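## Task

Rotate the black die until its 1 faces up and place it entirely on the mat. All other dice must end showing the same top numbers they show now. Every die must rest flat at the end, with nothing held in place only by the robot. Release it and move the grippers away afterwards.

## Robot and tools

Robot: two UR12e-type six-joint arms, left_arm and right_arm, each ending in a parallel two-finger gripper (50 mm max opening). Bases in the scene frame: left_arm at (+0.078, +0.625, 0) with quat_wxyz (+1.000, 0, 0, -0.029); right_arm at (+0.017, -0.559, 0) with quat_wxyz (+0.997, 0, 0, +0.082).

Scene frame: origin on the tabletop midway between the arms, +z up, +x out across the table, left_arm on the +y side. The arm names do not refer to image sides. Gripper frame: fingers extend along its +z, close along its x. end_effector_position is the midpoint between the pads; fingertips extend 17.5 mm further. A flat plate about 9 cm long projects toward the gripper's -y and rotates with it. Printed hand positions can be slightly off, worse at long reach.

execute_actions, argument actions: a list holding at most one item (or empty). Empty list: no command, just returns state. An item with rows (1 to 15 rows) and optional steps (1 to 15, default 15) is a motion; each row lasts one 1/30 s step, and the final row repeats if steps exceed rows. An item with only steps (up to 300) is a wait measured from the previous result. Optional pictures (boolean) toggles images; by default every result includes them. A refused call moves nothing.

Each row is one flat list of 18 numbers covering both arms: left_arm first (6 joint angles, then gripper position, force_limit, speed), then right_arm in the same 9-number layout. Joint numbers are absolute target angles in radians, ordered shoulder pan, shoulder lift, elbow, wrist 1, wrist 2, wrist 3, matching the Joint positions line. They are not offsets. Ranges, left_arm: pan -3.142..3.142, lift -6.283..6.283, elbow 0.000..3.142, wrists -6.283..6.283 each. right_arm: pan 0.000..6.283, lift -6.283..6.283, elbow -3.142..0.000, wrists -6.283..6.283. A target beyond a range end by over 0.010 rad, and further out than the current angle, is refused; true ends may differ by up to 0.010 rad, and overshooting targets are clipped, possibly reported as "joint sent to its limit".

Motion behaviour: commands are smoothed with about 0.17 s lag. Each step, the sent target is capped at 0.383 rad ahead of the measured angle for pan and lift, 0.575 rad for elbow and wrists; and if the targets would move the gripper over 100 mm from where it is, all are scaled back. So large moves need several calls, and an arm may still be travelling when the result arrives. Between calls the arms keep heading for the last row sent, until all have nearly stopped or a step is HELD.

Gripper numbers, each in [-1, 1] and absolute: position +1 = fully open, about -0.65 = pads touching, -1 = close until an object blocks. force_limit: per-pad push, about 20 N at -1, 102 N at 0, 185 N at +1 (actual can run ~17 % higher). speed: pad gap rate, 20 mm/s at -1, 85 at 0, 150 at +1. To keep a gripper unchanged, resend its previous three values; a 0 is a real command. New force or speed only applies after a position change of at least 0.01; to grip more gently, open first. A turn of only wrist 3 moves the pad midpoint around a 25 mm radius circle.

Result lines: per-arm end_effector_position (m), end_effector_quat_wxyz, linear and angular velocities in the scene frame; Joint positions and Joint velocities (rad, rad/s); joint torques (whole drive output, offset and noisy, not a contact gauge); Wrist force and Wrist torque in the gripper's own axes (offset up to ~5.5 N, noise up to 3.4 N, saturates near 100 N, points from a contact back into the arm; "no reading" is harmless). object_status: 0 moving, 1 blocked while opening, 2 blocked while closing (a grip), 3 reached target or pads met (usually nothing held). Confirm a grip by status 2 after sending -1. position_measured in counts: opening ≈ (250 - value) × 0.202 mm. "joint command not followed" means a clearance check altered joint targets; HELD marks steps where your row was not applied. MOTOR HOT appears from 70 °C; at 85 °C an OVER-TEMPERATURE FAULT brakes that arm until cool.

zoom_image: camera (cam_head_left, cam_head_right, cam_left_wrist, cam_right_wrist) and region [x0, y0, x1, y1] in that camera's pixels, origin top-left, at most 504×504. Image sizes: head cameras 672x504, wrist cameras 616x616 fisheye. read_manual(section="licences") only returns licence text. finished_scene(scene) ends the current scene, given its number, irreversibly and reports success.

Cautions: a contact torque at a joint's load limit (313 N m pan and lift, 142 elbow, 51.3 each wrist, held weight included) or an external force of 150 N stops that arm for 10 s. Never let the arms collide or press on each other. Do not knock anything off the table; avoid drops, slams and hard pushes. Objects may occasionally be tugged or nudged. Loose grips at force_limit -1 can fade without status changing. Finish with every die flat and untouched, gripper opened and withdrawn.

Each tool is called after "Call:" as name(argument=value, ...), one argument or row to a line, values as JSON.

## Session

Call:
execute_actions(
  actions=[],
)

Scene clock: 0.00 s of 4500.00 s.
left_arm: end_effector_position=(+0.6340, +0.5066, +0.2577) position_measured=3 object_status=3 end_effector_quat_wxyz=(-0.174, +0.564, +0.499, +0.634) end_effector_velocity=(+0.001, -0.001, +0.001) end_effector_angular_velocity=(-0.002, -0.002, -0.001) | right_arm: end_effector_position=(+0.1287, -0.0336, +0.2392) position_measured=3 object_status=3 end_effector_quat_wxyz=(-0.475, +0.753, -0.417, +0.183) end_effector_velocity=(+0.001, -0.001, -0.001) end_effector_angular_velocity=(-0.001, -0.001, -0.000)
Joint positions: left_arm=[-0.998 -1.473  2.169 -0.983 -0.496 -1.774] | right_arm=[ 5.324 -1.178 -2.663 -1.012  0.508 -1.27 ]
Joint velocities: left_arm=[-0.    -0.001 -0.001  0.     0.001 -0.001] | right_arm=[-0.    -0.    -0.001 -0.     0.     0.   ]
Joint torques (N m, as the arm reports them, + toward a larger angle): no reading
Motor temperatures (°C, as the motors report them): left_arm=[27 32 32 39 36 41] | right_arm=[32 31 31 34 39 36]
Wrist force (N, on the end effector, along its own x y z axes, offset not removed): no reading
Wrist torque (N m, same axes, about the end effector's origin, offset not removed): no reading

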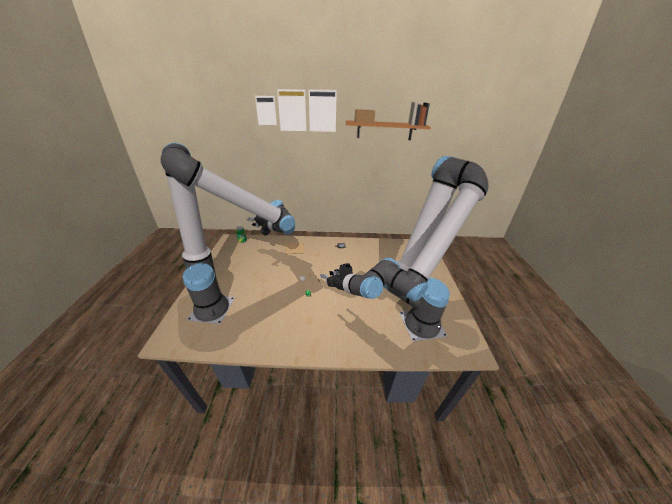

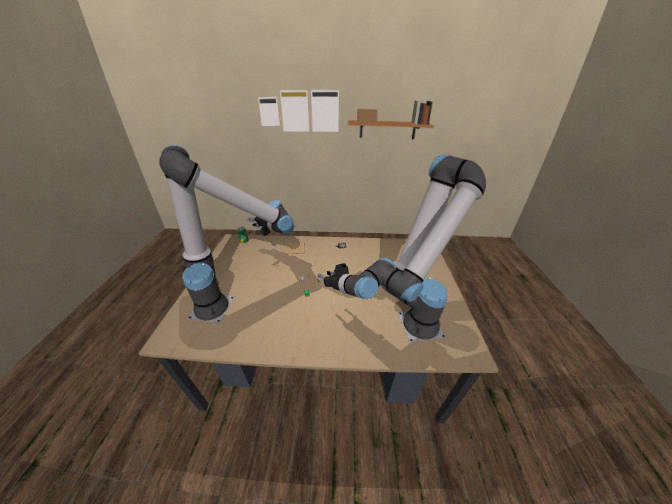

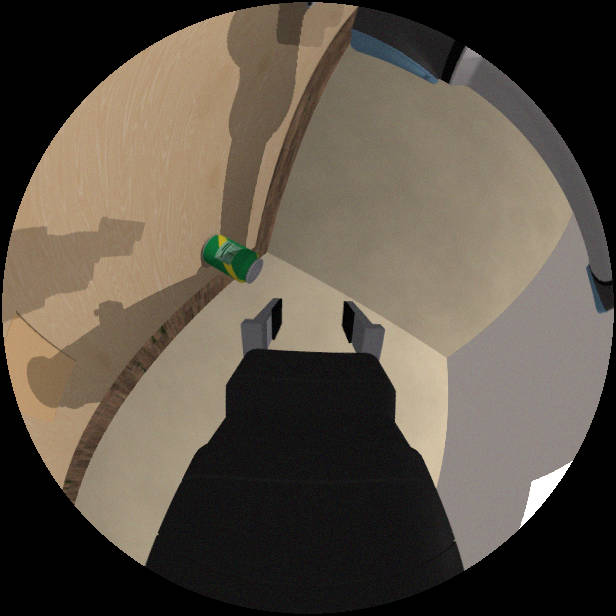

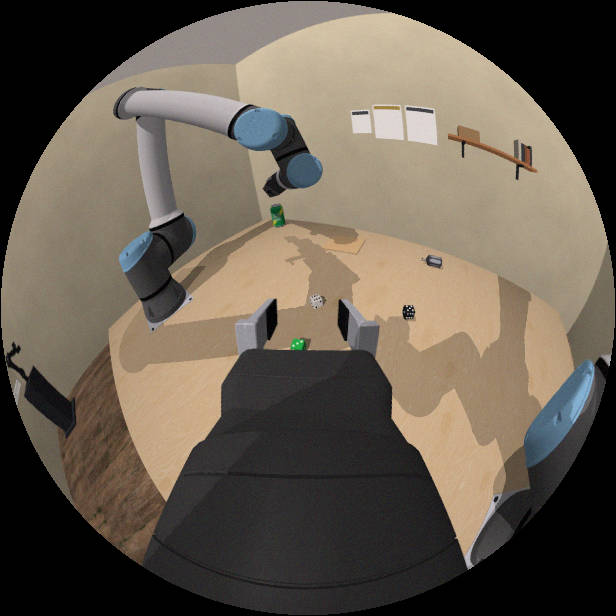

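Call:
zoom_image(
  camera="cam_right_wrist",
  region=[280, 220, 460, 360],
)

Call:
zoom_image(
  camera="cam_head_left",
  region=[220, 210, 420, 330],
)

Region (280, 220, 460, 360) of cam_right_wrist's 616x616 image, scaled by 2.800, with more detail than that image has.

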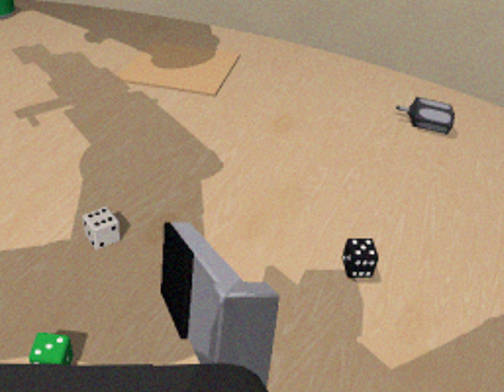

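Region (220, 210, 420, 330) of cam_head_left's 672x504 image, scaled by 2.520, with more detail than that image has; it fills the top 302 rows of this view, and the rest is white.

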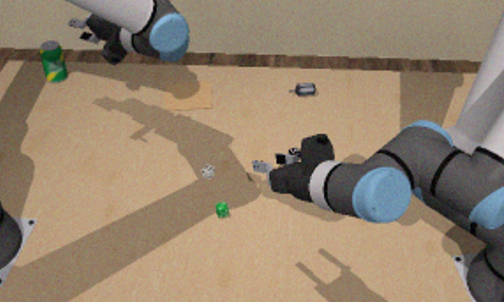

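Call:
zoom_image(
  camera="cam_right_wrist",
  region=[390, 295, 430, 330],
)

Region (390, 295, 430, 330) of cam_right_wrist's 616x616 image, scaled by 12.600, with more detail than that image has; it fills the top 441 rows of this view, and the rest is white.

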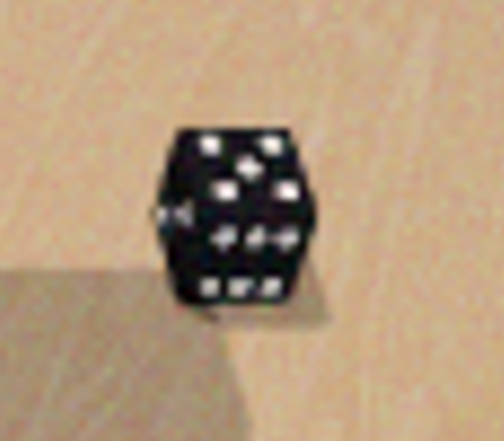

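Call:
execute_actions(
  actions=[
    {"rows": [[-1.074,-1.183,1.890,-2.278,-2.094,-1.571,1,0,0,6.0,-1.178,-2.663,-1.012,0.508,-1.27,1,0,0]], "steps": 15},
  ],
  pictures=false,
)

Call:
execute_actions(
  actions=[
    {"steps": 30},
  ],
)

Scene clock: 108.30 s of 4500.00 s.
left_arm: end_effector_position=(+0.5855, +0.3039, +0.1212) position_measured=3 object_status=3 end_effector_quat_wxyz=(-0.161, +0.534, +0.720, +0.413) end_effector_velocity=(-0.147, -0.472, -0.273) end_effector_angular_velocity=(-1.373, +0.352, +0.658) | right_arm: end_effector_position=(-0.1178, -0.0389, +0.2394) position_measured=3 object_status=3 end_effector_quat_wxyz=(-0.505, +0.828, -0.234, +0.069) end_effector_velocity=(-0.554, -0.143, +0.001) end_effector_angular_velocity=(+0.001, +0.003, +1.065)
Joint positions: left_arm=[-1.051 -1.277  1.98  -1.501 -1.014 -1.635] | right_arm=[ 5.787 -1.178 -2.663 -1.012  0.508 -1.27 ]
Joint velocities: left_arm=[-0.058  0.234 -0.225 -1.165 -1.164  0.159] | right_arm=[ 1.065  0.002  0.001  0.    -0.     0.001]
Joint torques (N m, as the arm reports them, + toward a larger angle): left_arm=[ -5.32 -48.46 -54.7   -6.35  -4.21   2.79] | right_arm=[29.28 16.92 47.57  3.92 -0.51  3.93]
Motor temperatures (°C, as the motors report them): left_arm=[27 32 32 39 36 41] | right_arm=[32 31 31 34 39 36]
Wrist force (N, on the end effector, along its own x y z axes, offset not removed): left_arm=[1.3 -5.6 5.3] | right_arm=[1.1 0.6 -0.6]
Wrist torque (N m, same axes, about the end effector's origin, offset not removed): left_arm=[-0.78 -0.30 0.06] | right_arm=[0.17 -0.10 -0.12]
Steps of this call (steps 1 to 90: nothing new was sent; then 104.80 s passed at rest; steps 91 to 105: all 15 steps of this action). Readings (joint positions | what the end effector reports):
91: left_arm=[-0.999 -1.472 2.169 -0.983 -0.496 -1.773] | right_arm=[5.324 -1.178 -2.663 -1.012 0.508 -1.270] | left_arm position_measured=3 object_status=3 | right_arm position_measured=3 object_status=3
92: left_arm=[-1.003 -1.465 2.162 -0.991 -0.504 -1.766] | right_arm=[5.332 -1.178 -2.663 -1.012 0.508 -1.270] | left_arm position_measured=3 object_status=3 | right_arm position_measured=3 object_status=3
94: left_arm=[-1.014 -1.422 2.120 -1.058 -0.571 -1.735] | right_arm=[5.390 -1.178 -2.663 -1.012 0.508 -1.270] | left_arm position_measured=3 object_status=3 | right_arm position_measured=3 object_status=3
98: left_arm=[-1.032 -1.353 2.053 -1.223 -0.736 -1.687] | right_arm=[5.537 -1.178 -2.663 -1.012 0.508 -1.270] | left_arm position_measured=3 object_status=3 | right_arm position_measured=3 object_status=3
105: the state above

Scene clock: 109.30 s of 4500.00 s.
left_arm: end_effector_position=(+0.4157, -0.0843, +0.1283) position_measured=3 object_status=3 end_effector_quat_wxyz=(-0.138, +0.518, +0.816, -0.215) end_effector_velocity=(-0.012, -0.015, +0.013) end_effector_angular_velocity=(-0.056, +0.048, -0.003) | right_arm: end_effector_position=(-0.2245, -0.0789, +0.2394) position_measured=3 object_status=3 end_effector_quat_wxyz=(-0.509, +0.848, -0.145, +0.015) end_effector_velocity=(+0.001, -0.000, -0.001) end_effector_angular_velocity=(-0.000, -0.003, +0.001)
Joint positions: left_arm=[-1.074 -1.183  1.89  -2.275 -2.088 -1.571] | right_arm=[ 6.    -1.178 -2.663 -1.012  0.508 -1.27 ]
Joint velocities: left_arm=[-0.001  0.005 -0.002 -0.031 -0.067  0.003] | right_arm=[ 0.    -0.001 -0.001 -0.    -0.    -0.001]
Joint torques (N m, as the arm reports them, + toward a larger angle): left_arm=[ -7.69 -59.51 -57.45  -7.93  -5.25   2.42] | right_arm=[17.3  13.94 36.75  2.54  0.88  4.41]
Motor temperatures (°C, as the motors report them): left_arm=[27 32 32 39 36 41] | right_arm=[32 31 31 34 39 36]
Wrist force (N, on the end effector, along its own x y z axes, offset not removed): left_arm=[-0.6 -5.5 -3.3] | right_arm=[1.3 -1.5 -2.0]
Wrist torque (N m, same axes, about the end effector's origin, offset not removed): left_arm=[-1.20 0.10 0.02] | right_arm=[-0.26 -0.14 -0.16]
Steps of this call (steps 1 to 30: the robot went on to your last target). Readings (joint positions | what the end effector reports):
1: left_arm=[-1.053 -1.269 1.973 -1.540 -1.053 -1.630] | right_arm=[5.823 -1.178 -2.663 -1.012 0.508 -1.270] | left_arm position_measured=3 object_status=3 | right_arm position_measured=3 object_status=3
2: left_arm=[-1.054 -1.262 1.966 -1.580 -1.093 -1.625] | right_arm=[5.859 -1.178 -2.663 -1.012 0.508 -1.270] | left_arm position_measured=3 object_status=3 | right_arm position_measured=3 object_status=3
4: left_arm=[-1.057 -1.250 1.955 -1.658 -1.171 -1.617] | right_arm=[5.924 -1.178 -2.663 -1.012 0.508 -1.270] | left_arm position_measured=3 object_status=3 | right_arm position_measured=3 object_status=3
8: left_arm=[-1.062 -1.231 1.936 -1.815 -1.329 -1.604] | right_arm=[5.981 -1.178 -2.663 -1.012 0.508 -1.270] | left_arm position_measured=3 object_status=3 | right_arm position_measured=3 object_status=3
30: the state above

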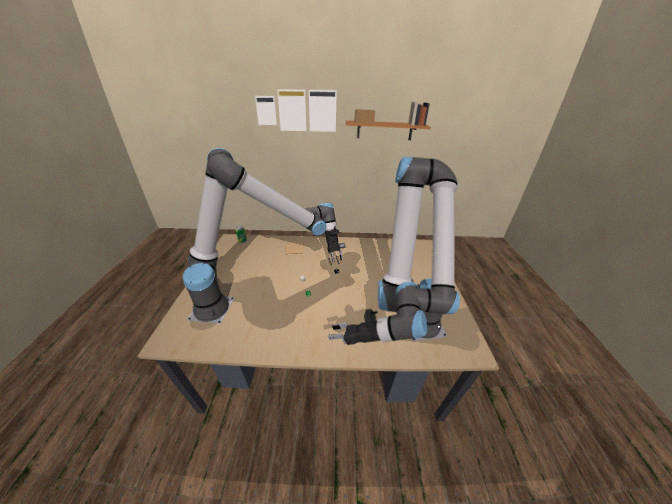

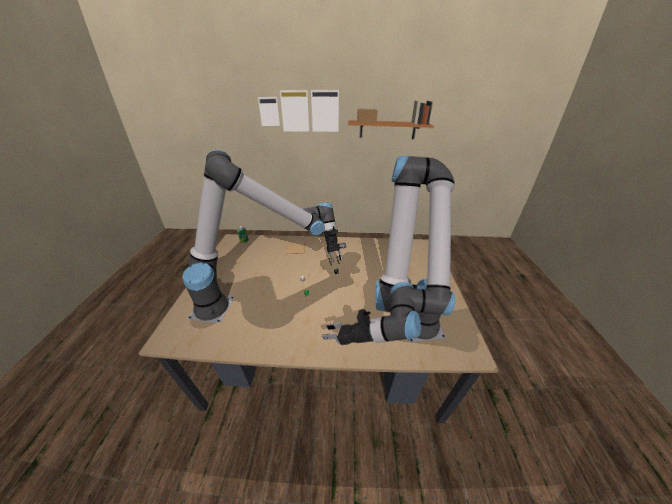

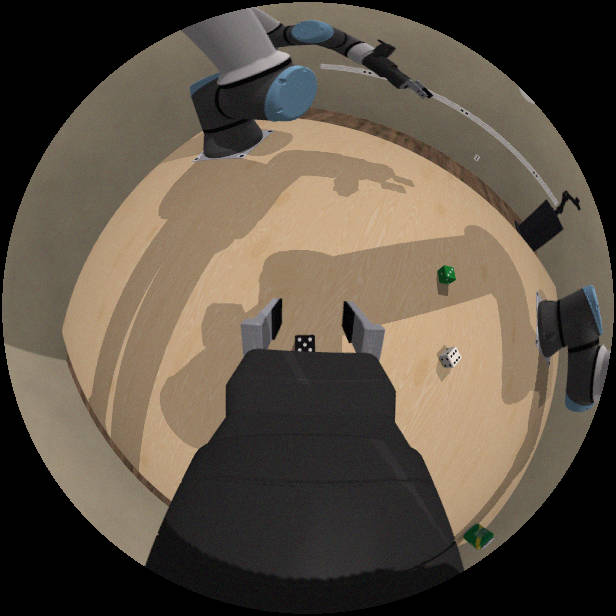

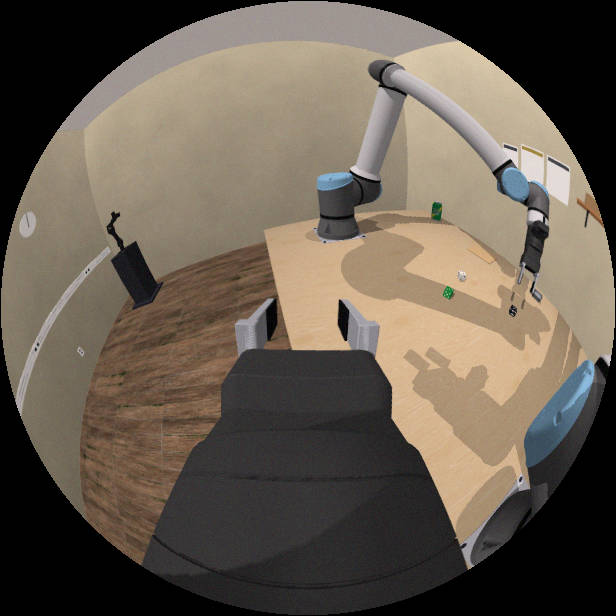

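Call:
zoom_image(
  camera="cam_left_wrist",
  region=[240, 290, 390, 370],
)

Region (240, 290, 390, 370) of cam_left_wrist's 616x616 image, scaled by 3.360, with more detail than that image has; it fills the top 269 rows of this view, and the rest is white.

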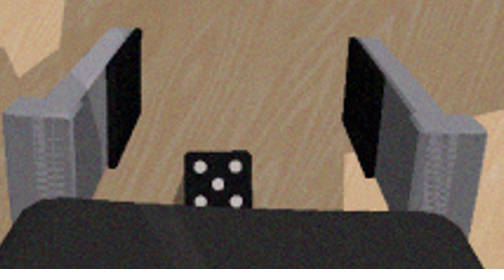

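Call:
execute_actions(
  actions=[
    {"rows": [[-1.052,-1.104,1.906,-2.373,-2.094,-1.571,1,0,0,6.0,-1.178,-2.663,-1.012,0.508,-1.27,1,0,0]], "steps": 15},
  ],
  pictures=false,
)

Call:
execute_actions(
  actions=[
    {"steps": 10},
  ],
)

Call:
zoom_image(
  camera="cam_left_wrist",
  region=[240, 280, 390, 370],
)

Scene clock: 138.43 s of 4500.00 s.
left_arm: end_effector_position=(+0.4330, -0.0844, +0.0707) position_measured=3 object_status=3 end_effector_quat_wxyz=(-0.136, +0.509, +0.821, -0.220) end_effector_velocity=(+0.002, +0.000, -0.006) end_effector_angular_velocity=(-0.000, -0.000, +0.003) | right_arm: end_effector_position=(-0.2245, -0.0790, +0.2394) position_measured=3 object_status=3 end_effector_quat_wxyz=(-0.509, +0.848, -0.145, +0.015) end_effector_velocity=(-0.000, +0.000, +0.000) end_effector_angular_velocity=(-0.000, +0.000, -0.000)
Joint positions: left_arm=[-1.052 -1.105  1.906 -2.372 -2.094 -1.571] | right_arm=[ 6.    -1.178 -2.663 -1.012  0.508 -1.27 ]
Joint velocities: left_arm=[ 0.002  0.009  0.002 -0.011 -0.    -0.001] | right_arm=[-0.    -0.001  0.001  0.     0.    -0.001]
Joint torques (N m, as the arm reports them, + toward a larger angle): left_arm=[  5.02 -61.31 -25.43  -8.86   1.76   2.4 ] | right_arm=[16.61 -3.84 31.4   2.73  0.77  4.44]
Motor temperatures (°C, as the motors report them): left_arm=[27 32 32 39 36 41] | right_arm=[32 31 31 34 39 36]
Wrist force (N, on the end effector, along its own x y z axes, offset not removed): left_arm=[-3.0 -2.1 0.5] | right_arm=[3.3 1.2 -1.9]
Wrist torque (N m, same axes, about the end effector's origin, offset not removed): left_arm=[-0.50 0.49 0.04] | right_arm=[0.27 -0.51 -0.15]
Steps of this call (steps 1 to 15: the robot went on to your last target; steps 16 to 90: nothing new was sent; then 25.63 s passed at rest; steps 91 to 105: all 15 steps of this action). Readings (joint positions | what the end effector reports):
91: left_arm=[-1.074 -1.183 1.890 -2.278 -2.094 -1.571] | right_arm=[6.000 -1.178 -2.663 -1.012 0.508 -1.270] | left_arm position_measured=3 object_status=3 | right_arm position_measured=3 object_status=3
92: left_arm=[-1.070 -1.176 1.892 -2.286 -2.094 -1.571] | right_arm=[6.000 -1.178 -2.663 -1.012 0.508 -1.270] | left_arm position_measured=3 object_status=3 | right_arm position_measured=3 object_status=3
94: left_arm=[-1.062 -1.143 1.899 -2.324 -2.094 -1.571] | right_arm=[6.000 -1.178 -2.663 -1.012 0.508 -1.270] | left_arm position_measured=3 object_status=3 | right_arm position_measured=3 object_status=3
98: left_arm=[-1.054 -1.113 1.904 -2.361 -2.094 -1.571] | right_arm=[6.000 -1.178 -2.663 -1.012 0.508 -1.270] | left_arm position_measured=3 object_status=3 | right_arm position_measured=3 object_status=3
105: the state above

Scene clock: 138.77 s of 4500.00 s.
left_arm: end_effector_position=(+0.4332, -0.0844, +0.0701) position_measured=3 object_status=3 end_effector_quat_wxyz=(-0.136, +0.509, +0.821, -0.220) end_effector_velocity=(+0.000, -0.000, +0.000) end_effector_angular_velocity=(-0.001, -0.001, -0.000) | right_arm: end_effector_position=(-0.2245, -0.0790, +0.2394) position_measured=3 object_status=3 end_effector_quat_wxyz=(-0.509, +0.848, -0.145, +0.015) end_effector_velocity=(+0.000, +0.000, -0.000) end_effector_angular_velocity=(-0.000, -0.001, -0.001)
Joint positions: left_arm=[-1.052 -1.104  1.906 -2.373 -2.094 -1.571] | right_arm=[ 6.    -1.178 -2.663 -1.012  0.508 -1.27 ]
Joint velocities: left_arm=[ 0.     0.    -0.    -0.001  0.     0.001] | right_arm=[-0.     0.    -0.    -0.001 -0.     0.001]
Joint torques (N m, as the arm reports them, + toward a larger angle): left_arm=[  7.9  -62.91 -24.97  -8.77   1.46   2.65] | right_arm=[18.08 -3.77 32.67  2.8   0.2   4.32]
Motor temperatures (°C, as the motors report them): left_arm=[27 32 32 39 36 41] | right_arm=[32 31 31 34 39 36]
Wrist force (N, on the end effector, along its own x y z axes, offset not removed): left_arm=[-1.0 -4.2 -2.4] | right_arm=[1.6 -0.8 -1.8]
Wrist torque (N m, same axes, about the end effector's origin, offset not removed): left_arm=[-0.78 0.15 0.06] | right_arm=[-0.15 -0.17 -0.13]
Steps of this call (steps 1 to 10: the robot went on to your last target). Readings (joint positions | what the end effector reports):
1: left_arm=[-1.052 -1.105 1.906 -2.372 -2.094 -1.571] | right_arm=[6.000 -1.178 -2.663 -1.012 0.508 -1.270] | left_arm position_measured=3 object_status=3 | right_arm position_measured=3 object_status=3
2: left_arm=[-1.052 -1.104 1.906 -2.372 -2.094 -1.571] | right_arm=[6.000 -1.178 -2.663 -1.012 0.508 -1.270] | left_arm position_measured=3 object_status=3 | right_arm position_measured=3 object_status=3
4: left_arm=[-1.052 -1.104 1.906 -2.373 -2.094 -1.571] | right_arm=[6.000 -1.178 -2.663 -1.012 0.508 -1.270] | left_arm position_measured=3 object_status=3 | right_arm position_measured=3 object_status=3
8: left_arm=[-1.052 -1.104 1.906 -2.373 -2.094 -1.571] | right_arm=[6.000 -1.178 -2.663 -1.012 0.508 -1.270] | left_arm position_measured=3 object_status=3 | right_arm position_measured=3 object_status=3
10: the state above

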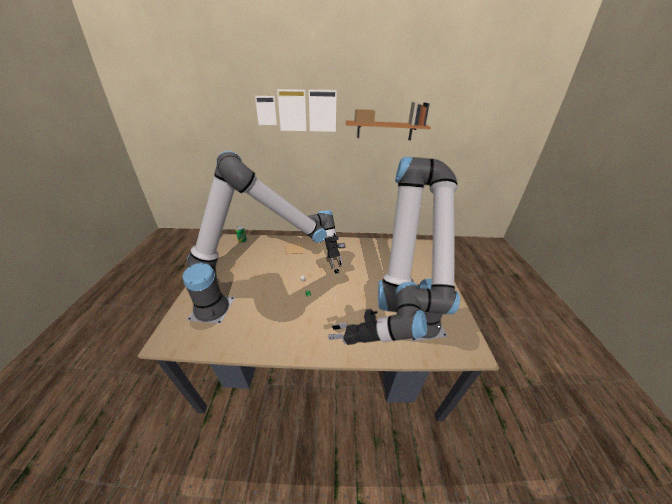

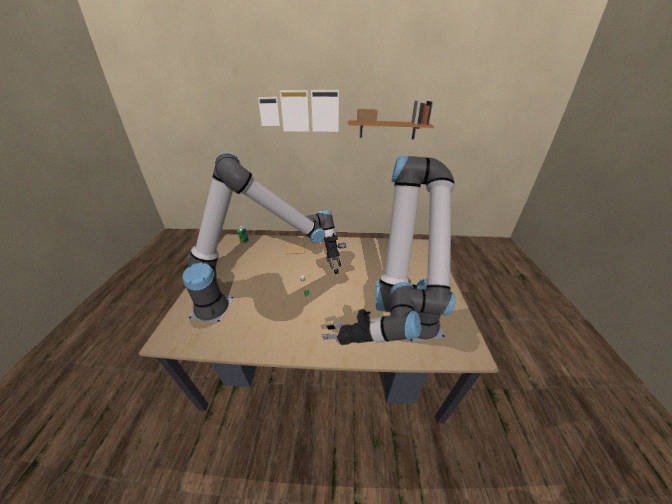

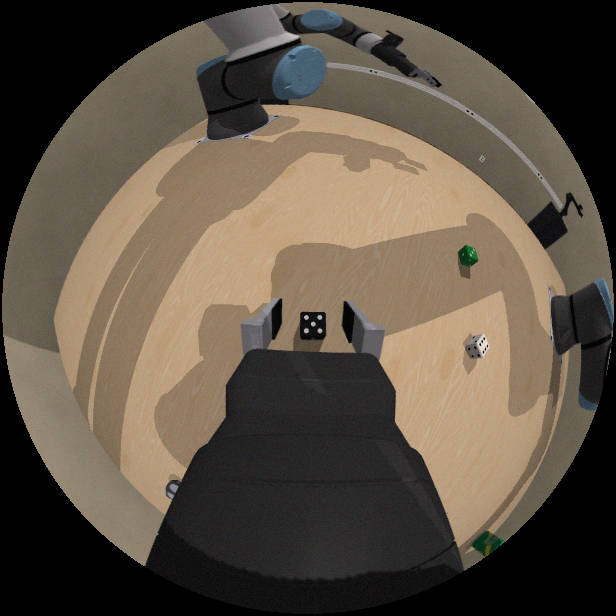

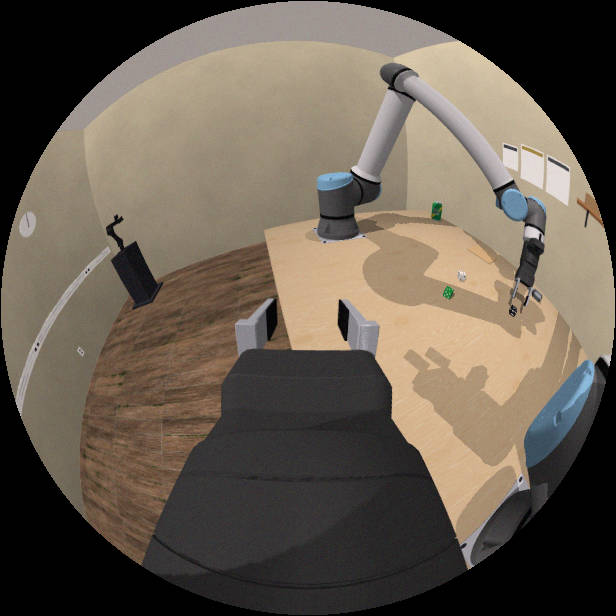

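Region (240, 280, 390, 370) of cam_left_wrist's 616x616 image, scaled by 3.360, with more detail than that image has; it fills the top 302 rows of this view, and the rest is white.

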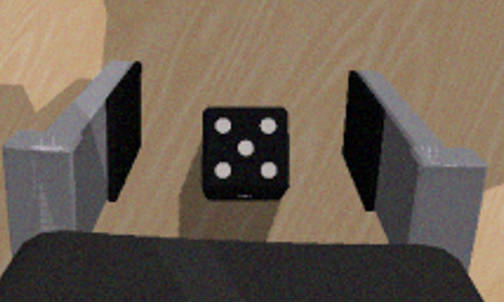

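Call:
execute_actions(
  actions=[
    {"rows": [[-1.051,-1.087,1.911,-2.395,-2.094,-1.571,1,0,0,6.0,-1.178,-2.663,-1.012,0.508,-1.27,1,0,0],[-1.050,-1.070,1.916,-2.417,-2.094,-1.571,1,0,0,6.0,-1.178,-2.663,-1.012,0.508,-1.27,1,0,0],[-1.049,-1.0527,1.9204,-2.4385,-2.094,-1.571,1,0,0,6.0,-1.178,-2.663,-1.012,0.508,-1.27,1,0,0]], "steps": 15},
  ],
  pictures=false,
)

Call:
execute_actions(
  actions=[
    {"steps": 8},
  ],
)

Call:
zoom_image(
  camera="cam_left_wrist",
  region=[240, 270, 390, 370],
)

Call:
zoom_image(
  camera="cam_right_wrist",
  region=[480, 260, 560, 330],
)

Scene clock: 166.00 s of 4500.00 s.
left_arm: end_effector_position=(+0.4352, -0.0832, +0.0306) position_measured=3 object_status=3 end_effector_quat_wxyz=(-0.136, +0.508, +0.822, -0.220) end_effector_velocity=(+0.000, +0.001, -0.006) end_effector_angular_velocity=(+0.001, +0.000, +0.001) | right_arm: end_effector_position=(-0.2245, -0.0790, +0.2394) position_measured=3 object_status=3 end_effector_quat_wxyz=(-0.509, +0.848, -0.145, +0.015) end_effector_velocity=(-0.001, +0.000, +0.000) end_effector_angular_velocity=(-0.000, -0.000, +0.000)
Joint positions: left_arm=[-1.049 -1.053  1.92  -2.438 -2.094 -1.571] | right_arm=[ 6.    -1.178 -2.663 -1.012  0.508 -1.27 ]
Joint velocities: left_arm=[ 0.     0.008  0.003 -0.009  0.    -0.   ] | right_arm=[ 0.    -0.001  0.001  0.001 -0.    -0.   ]
Joint torques (N m, as the arm reports them, + toward a larger angle): left_arm=[ 10.41 -69.1  -23.96  -7.86   0.61   2.79] | right_arm=[14.43 -1.58 32.31  2.5   0.43  4.62]
Motor temperatures (°C, as the motors report them): left_arm=[27 32 32 39 36 41] | right_arm=[32 31 31 34 39 36]
Wrist force (N, on the end effector, along its own x y z axes, offset not removed): left_arm=[-2.0 -0.4 2.9] | right_arm=[1.6 -0.7 -2.6]
Wrist torque (N m, same axes, about the end effector's origin, offset not removed): left_arm=[0.11 0.35 0.02] | right_arm=[-0.16 -0.29 -0.11]
Steps of this call (steps 1 to 15: the robot went on to your last target; steps 16 to 90: nothing new was sent; then 23.73 s passed at rest; steps 91 to 105: all 15 steps of this action). Readings (joint positions | what the end effector reports):
91: left_arm=[-1.052 -1.104 1.906 -2.373 -2.094 -1.571] | right_arm=[6.000 -1.178 -2.663 -1.012 0.508 -1.270] | left_arm position_measured=3 object_status=3 | right_arm position_measured=3 object_status=3
92: left_arm=[-1.052 -1.101 1.907 -2.377 -2.094 -1.571] | right_arm=[6.000 -1.178 -2.663 -1.012 0.508 -1.270] | left_arm position_measured=3 object_status=3 | right_arm position_measured=3 object_status=3
94: left_arm=[-1.051 -1.085 1.912 -2.396 -2.094 -1.571] | right_arm=[6.000 -1.178 -2.663 -1.012 0.508 -1.270] | left_arm position_measured=3 object_status=3 | right_arm position_measured=3 object_status=3
98: left_arm=[-1.049 -1.061 1.918 -2.428 -2.094 -1.571] | right_arm=[6.000 -1.178 -2.663 -1.012 0.508 -1.270] | left_arm position_measured=3 object_status=3 | right_arm position_measured=3 object_status=3
105: the state above

Scene clock: 166.27 s of 4500.00 s.
left_arm: end_effector_position=(+0.4352, -0.0831, +0.0300) position_measured=3 object_status=3 end_effector_quat_wxyz=(-0.136, +0.508, +0.822, -0.220) end_effector_velocity=(+0.000, -0.000, -0.000) end_effector_angular_velocity=(+0.000, -0.000, +0.001) | right_arm: end_effector_position=(-0.2245, -0.0790, +0.2394) position_measured=3 object_status=3 end_effector_quat_wxyz=(-0.509, +0.848, -0.145, +0.015) end_effector_velocity=(-0.000, +0.000, +0.001) end_effector_angular_velocity=(+0.000, +0.002, +0.000)
Joint positions: left_arm=[-1.049 -1.053  1.92  -2.438 -2.094 -1.571] | right_arm=[ 6.    -1.178 -2.663 -1.012  0.508 -1.27 ]
Joint velocities: left_arm=[ 0.     0.    -0.    -0.     0.    -0.001] | right_arm=[-0.     0.002  0.001 -0.     0.    -0.001]
Joint torques (N m, as the arm reports them, + toward a larger angle): left_arm=[  8.56 -67.43 -22.61  -8.78  -0.02   2.59] | right_arm=[16.05 -3.99 31.64  2.96  0.99  4.39]
Motor temperatures (°C, as the motors report them): left_arm=[27 32 32 39 36 41] | right_arm=[32 31 31 34 39 36]
Wrist force (N, on the end effector, along its own x y z axes, offset not removed): left_arm=[-0.4 -5.5 -0.1] | right_arm=[-0.1 -1.3 -2.6]
Wrist torque (N m, same axes, about the end effector's origin, offset not removed): left_arm=[-0.95 0.09 -0.17] | right_arm=[-0.38 0.23 -0.08]
Steps of this call (steps 1 to 8: the robot went on to your last target). Readings (joint positions | what the end effector reports):
1: left_arm=[-1.049 -1.053 1.920 -2.438 -2.094 -1.571] | right_arm=[6.000 -1.178 -2.663 -1.012 0.508 -1.270] | left_arm position_measured=3 object_status=3 | right_arm position_measured=3 object_status=3
2: left_arm=[-1.049 -1.053 1.920 -2.438 -2.094 -1.571] | right_arm=[6.000 -1.178 -2.663 -1.012 0.508 -1.270] | left_arm position_measured=3 object_status=3 | right_arm position_measured=3 object_status=3
4: left_arm=[-1.049 -1.053 1.920 -2.438 -2.094 -1.571] | right_arm=[6.000 -1.178 -2.663 -1.012 0.508 -1.270] | left_arm position_measured=3 object_status=3 | right_arm position_measured=3 object_status=3
8: the state above

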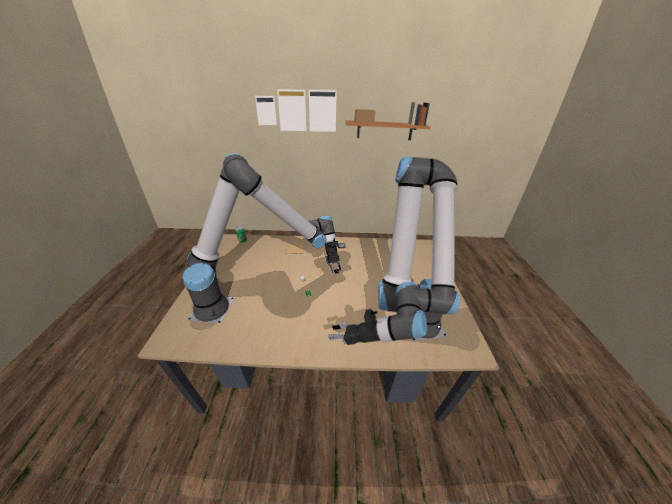

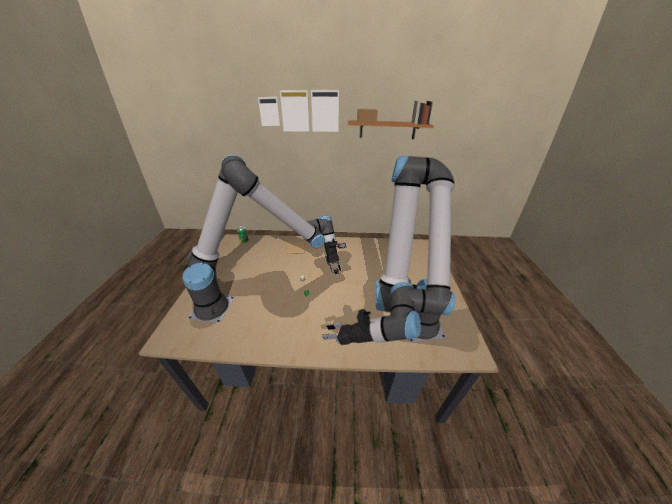

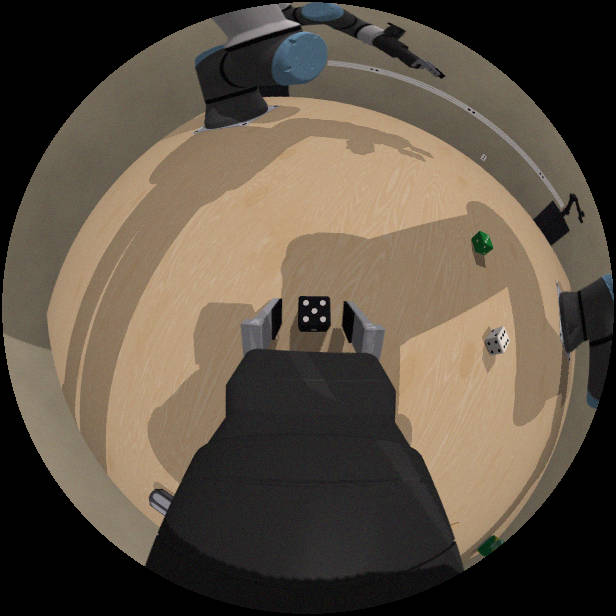

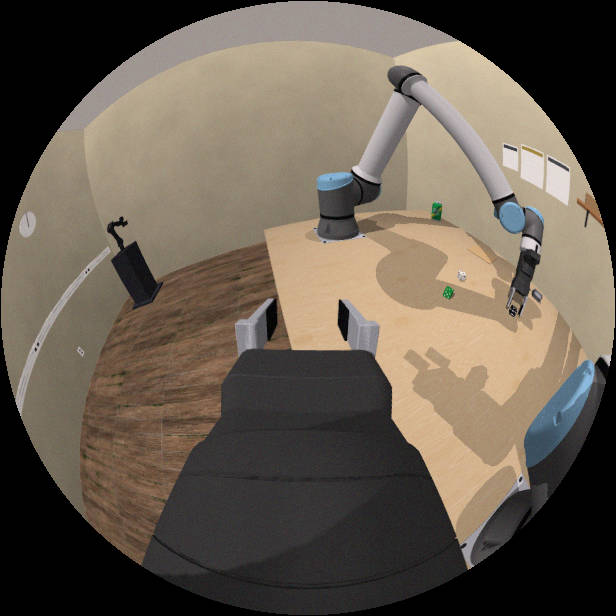

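Region (240, 270, 390, 370) of cam_left_wrist's 616x616 image, scaled by 3.360, with more detail than that image has.

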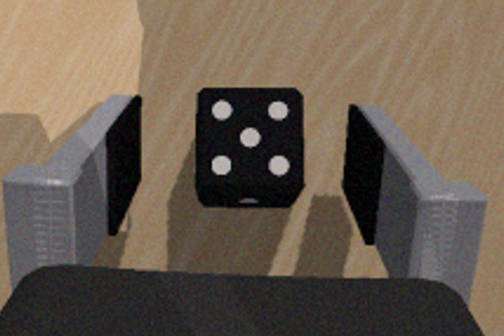

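Region (480, 260, 560, 330) of cam_right_wrist's 616x616 image, scaled by 6.300, with more detail than that image has; it fills the top 441 rows of this view, and the rest is white.

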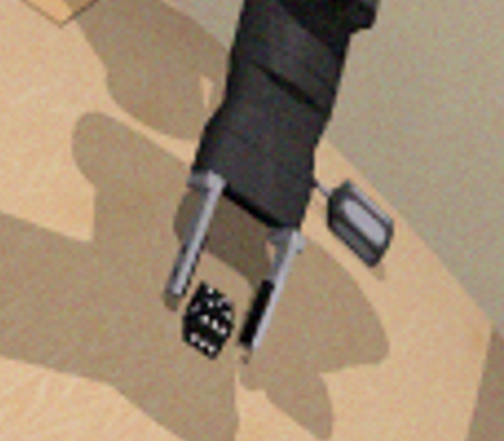

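Call:
execute_actions(
  actions=[
    {"rows": [[-1.048,-1.0437,1.9226,-2.4497,-2.094,-1.571,1,0,0,6.0,-1.178,-2.663,-1.012,0.508,-1.27,1,0,0]], "steps": 15},
  ],
)

Call:
zoom_image(
  camera="cam_left_wrist",
  region=[240, 270, 390, 370],
)

Call:
zoom_image(
  camera="cam_head_left",
  region=[270, 230, 360, 290],
)

Scene clock: 181.40 s of 4500.00 s.
left_arm: end_effector_position=(+0.4358, -0.0827, +0.0232) position_measured=3 object_status=3 end_effector_quat_wxyz=(-0.136, +0.507, +0.822, -0.220) end_effector_velocity=(+0.000, -0.000, +0.000) end_effector_angular_velocity=(-0.001, -0.000, +0.002) | right_arm: end_effector_position=(-0.2245, -0.0790, +0.2394) position_measured=3 object_status=3 end_effector_quat_wxyz=(-0.509, +0.848, -0.145, +0.015) end_effector_velocity=(-0.000, -0.000, +0.000) end_effector_angular_velocity=(+0.000, +0.001, +0.000)
Joint positions: left_arm=[-1.048 -1.044  1.923 -2.45  -2.094 -1.571] | right_arm=[ 6.    -1.178 -2.663 -1.012  0.508 -1.27 ]
Joint velocities: left_arm=[ 0.    -0.     0.    -0.001 -0.    -0.002] | right_arm=[ 0.     0.001  0.    -0.    -0.     0.   ]
Joint torques (N m, as the arm reports them, + toward a larger angle): left_arm=[  7.69 -69.85 -22.29  -7.89  -4.18   2.05] | right_arm=[12.05  0.84 31.41  2.97  0.72  4.38]
Motor temperatures (°C, as the motors report them): left_arm=[27 32 32 39 36 41] | right_arm=[32 31 32 34 39 36]
Wrist force (N, on the end effector, along its own x y z axes, offset not removed): left_arm=[2.0 0.7 -1.9] | right_arm=[-1.3 -2.1 -1.5]
Wrist torque (N m, same axes, about the end effector's origin, offset not removed): left_arm=[0.05 -0.40 -0.11] | right_arm=[-0.35 0.35 -0.06]
Steps of this call (steps 1 to 15: the robot went on to your last target; steps 16 to 90: nothing new was sent; then 11.63 s passed at rest; steps 91 to 105: all 15 steps of this action). Readings (joint positions | what the end effector reports):
91: left_arm=[-1.049 -1.053 1.920 -2.439 -2.094 -1.571] | right_arm=[6.000 -1.178 -2.663 -1.012 0.508 -1.270] | left_arm position_measured=3 object_status=3 | right_arm position_measured=3 object_status=3
92: left_arm=[-1.049 -1.051 1.921 -2.441 -2.094 -1.571] | right_arm=[6.000 -1.178 -2.663 -1.012 0.508 -1.270] | left_arm position_measured=3 object_status=3 | right_arm position_measured=3 object_status=3
94: left_arm=[-1.048 -1.048 1.922 -2.445 -2.094 -1.571] | right_arm=[6.000 -1.178 -2.663 -1.012 0.508 -1.270] | left_arm position_measured=3 object_status=3 | right_arm position_measured=3 object_status=3
98: left_arm=[-1.048 -1.045 1.922 -2.449 -2.094 -1.571] | right_arm=[6.000 -1.178 -2.663 -1.012 0.508 -1.270] | left_arm position_measured=3 object_status=3 | right_arm position_measured=3 object_status=3
105: the state above

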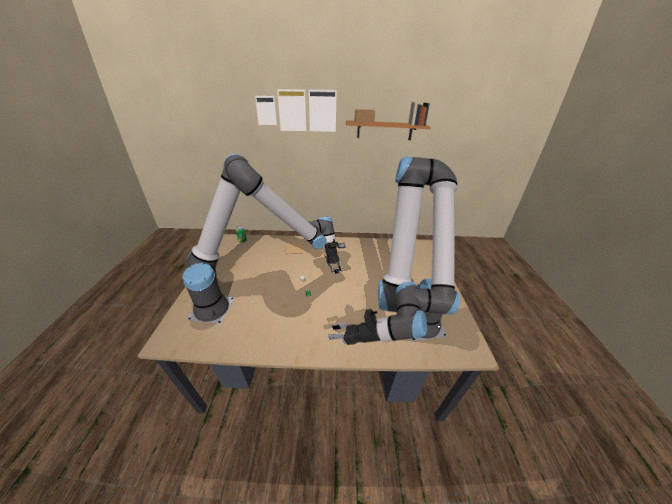

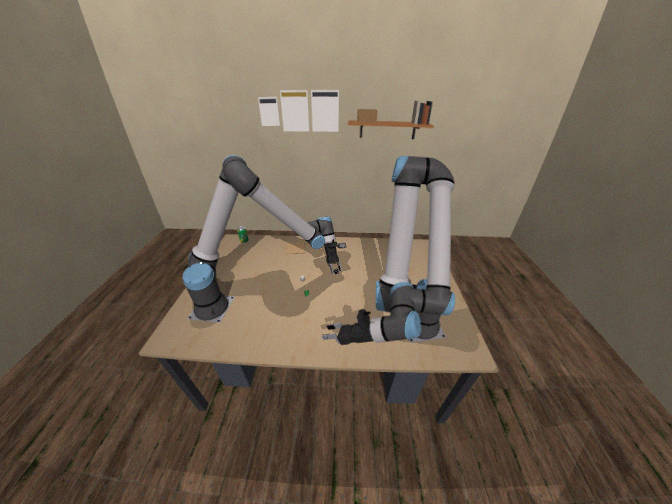

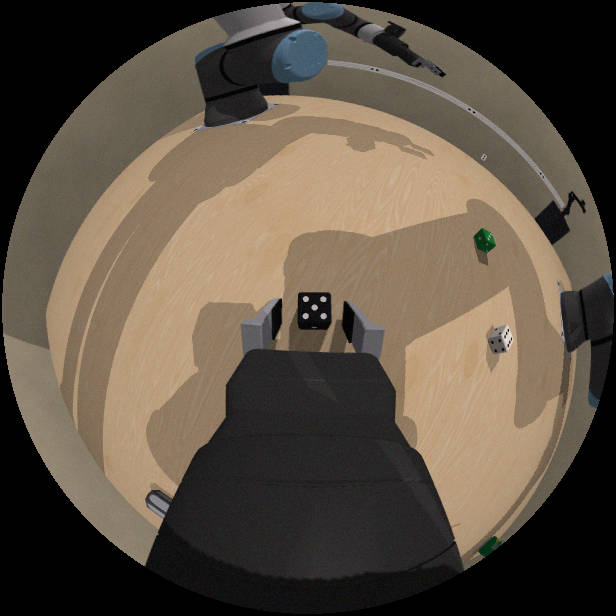

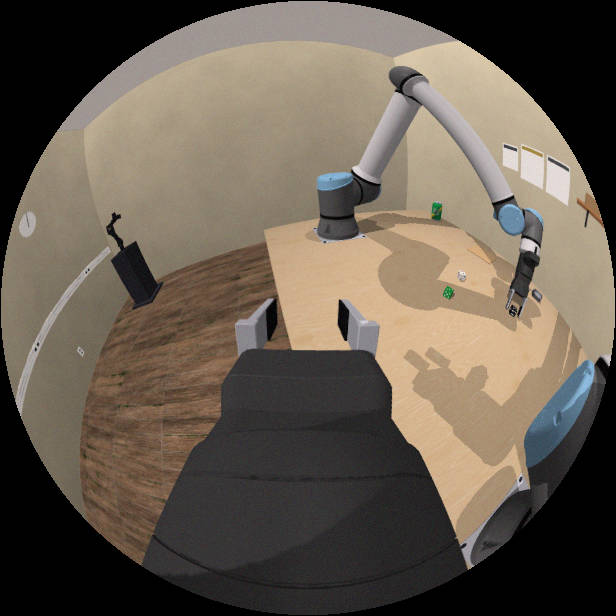

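Region (240, 270, 390, 370) of cam_left_wrist's 616x616 image, scaled by 3.360, with more detail than that image has.

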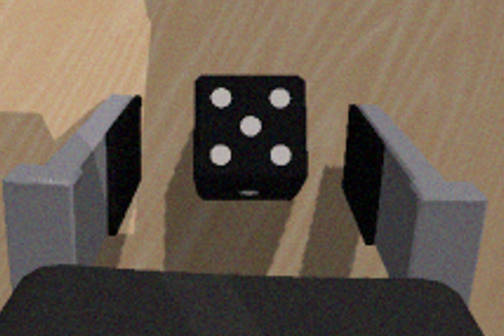

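Region (270, 230, 360, 290) of cam_head_left's 672x504 image, scaled by 5.600, with more detail than that image has.

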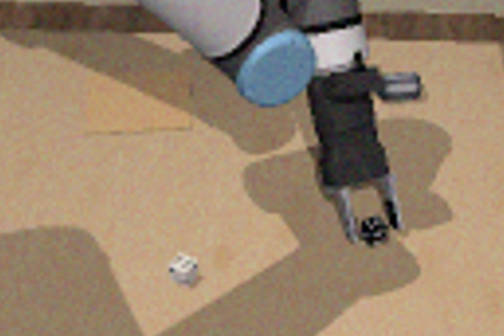

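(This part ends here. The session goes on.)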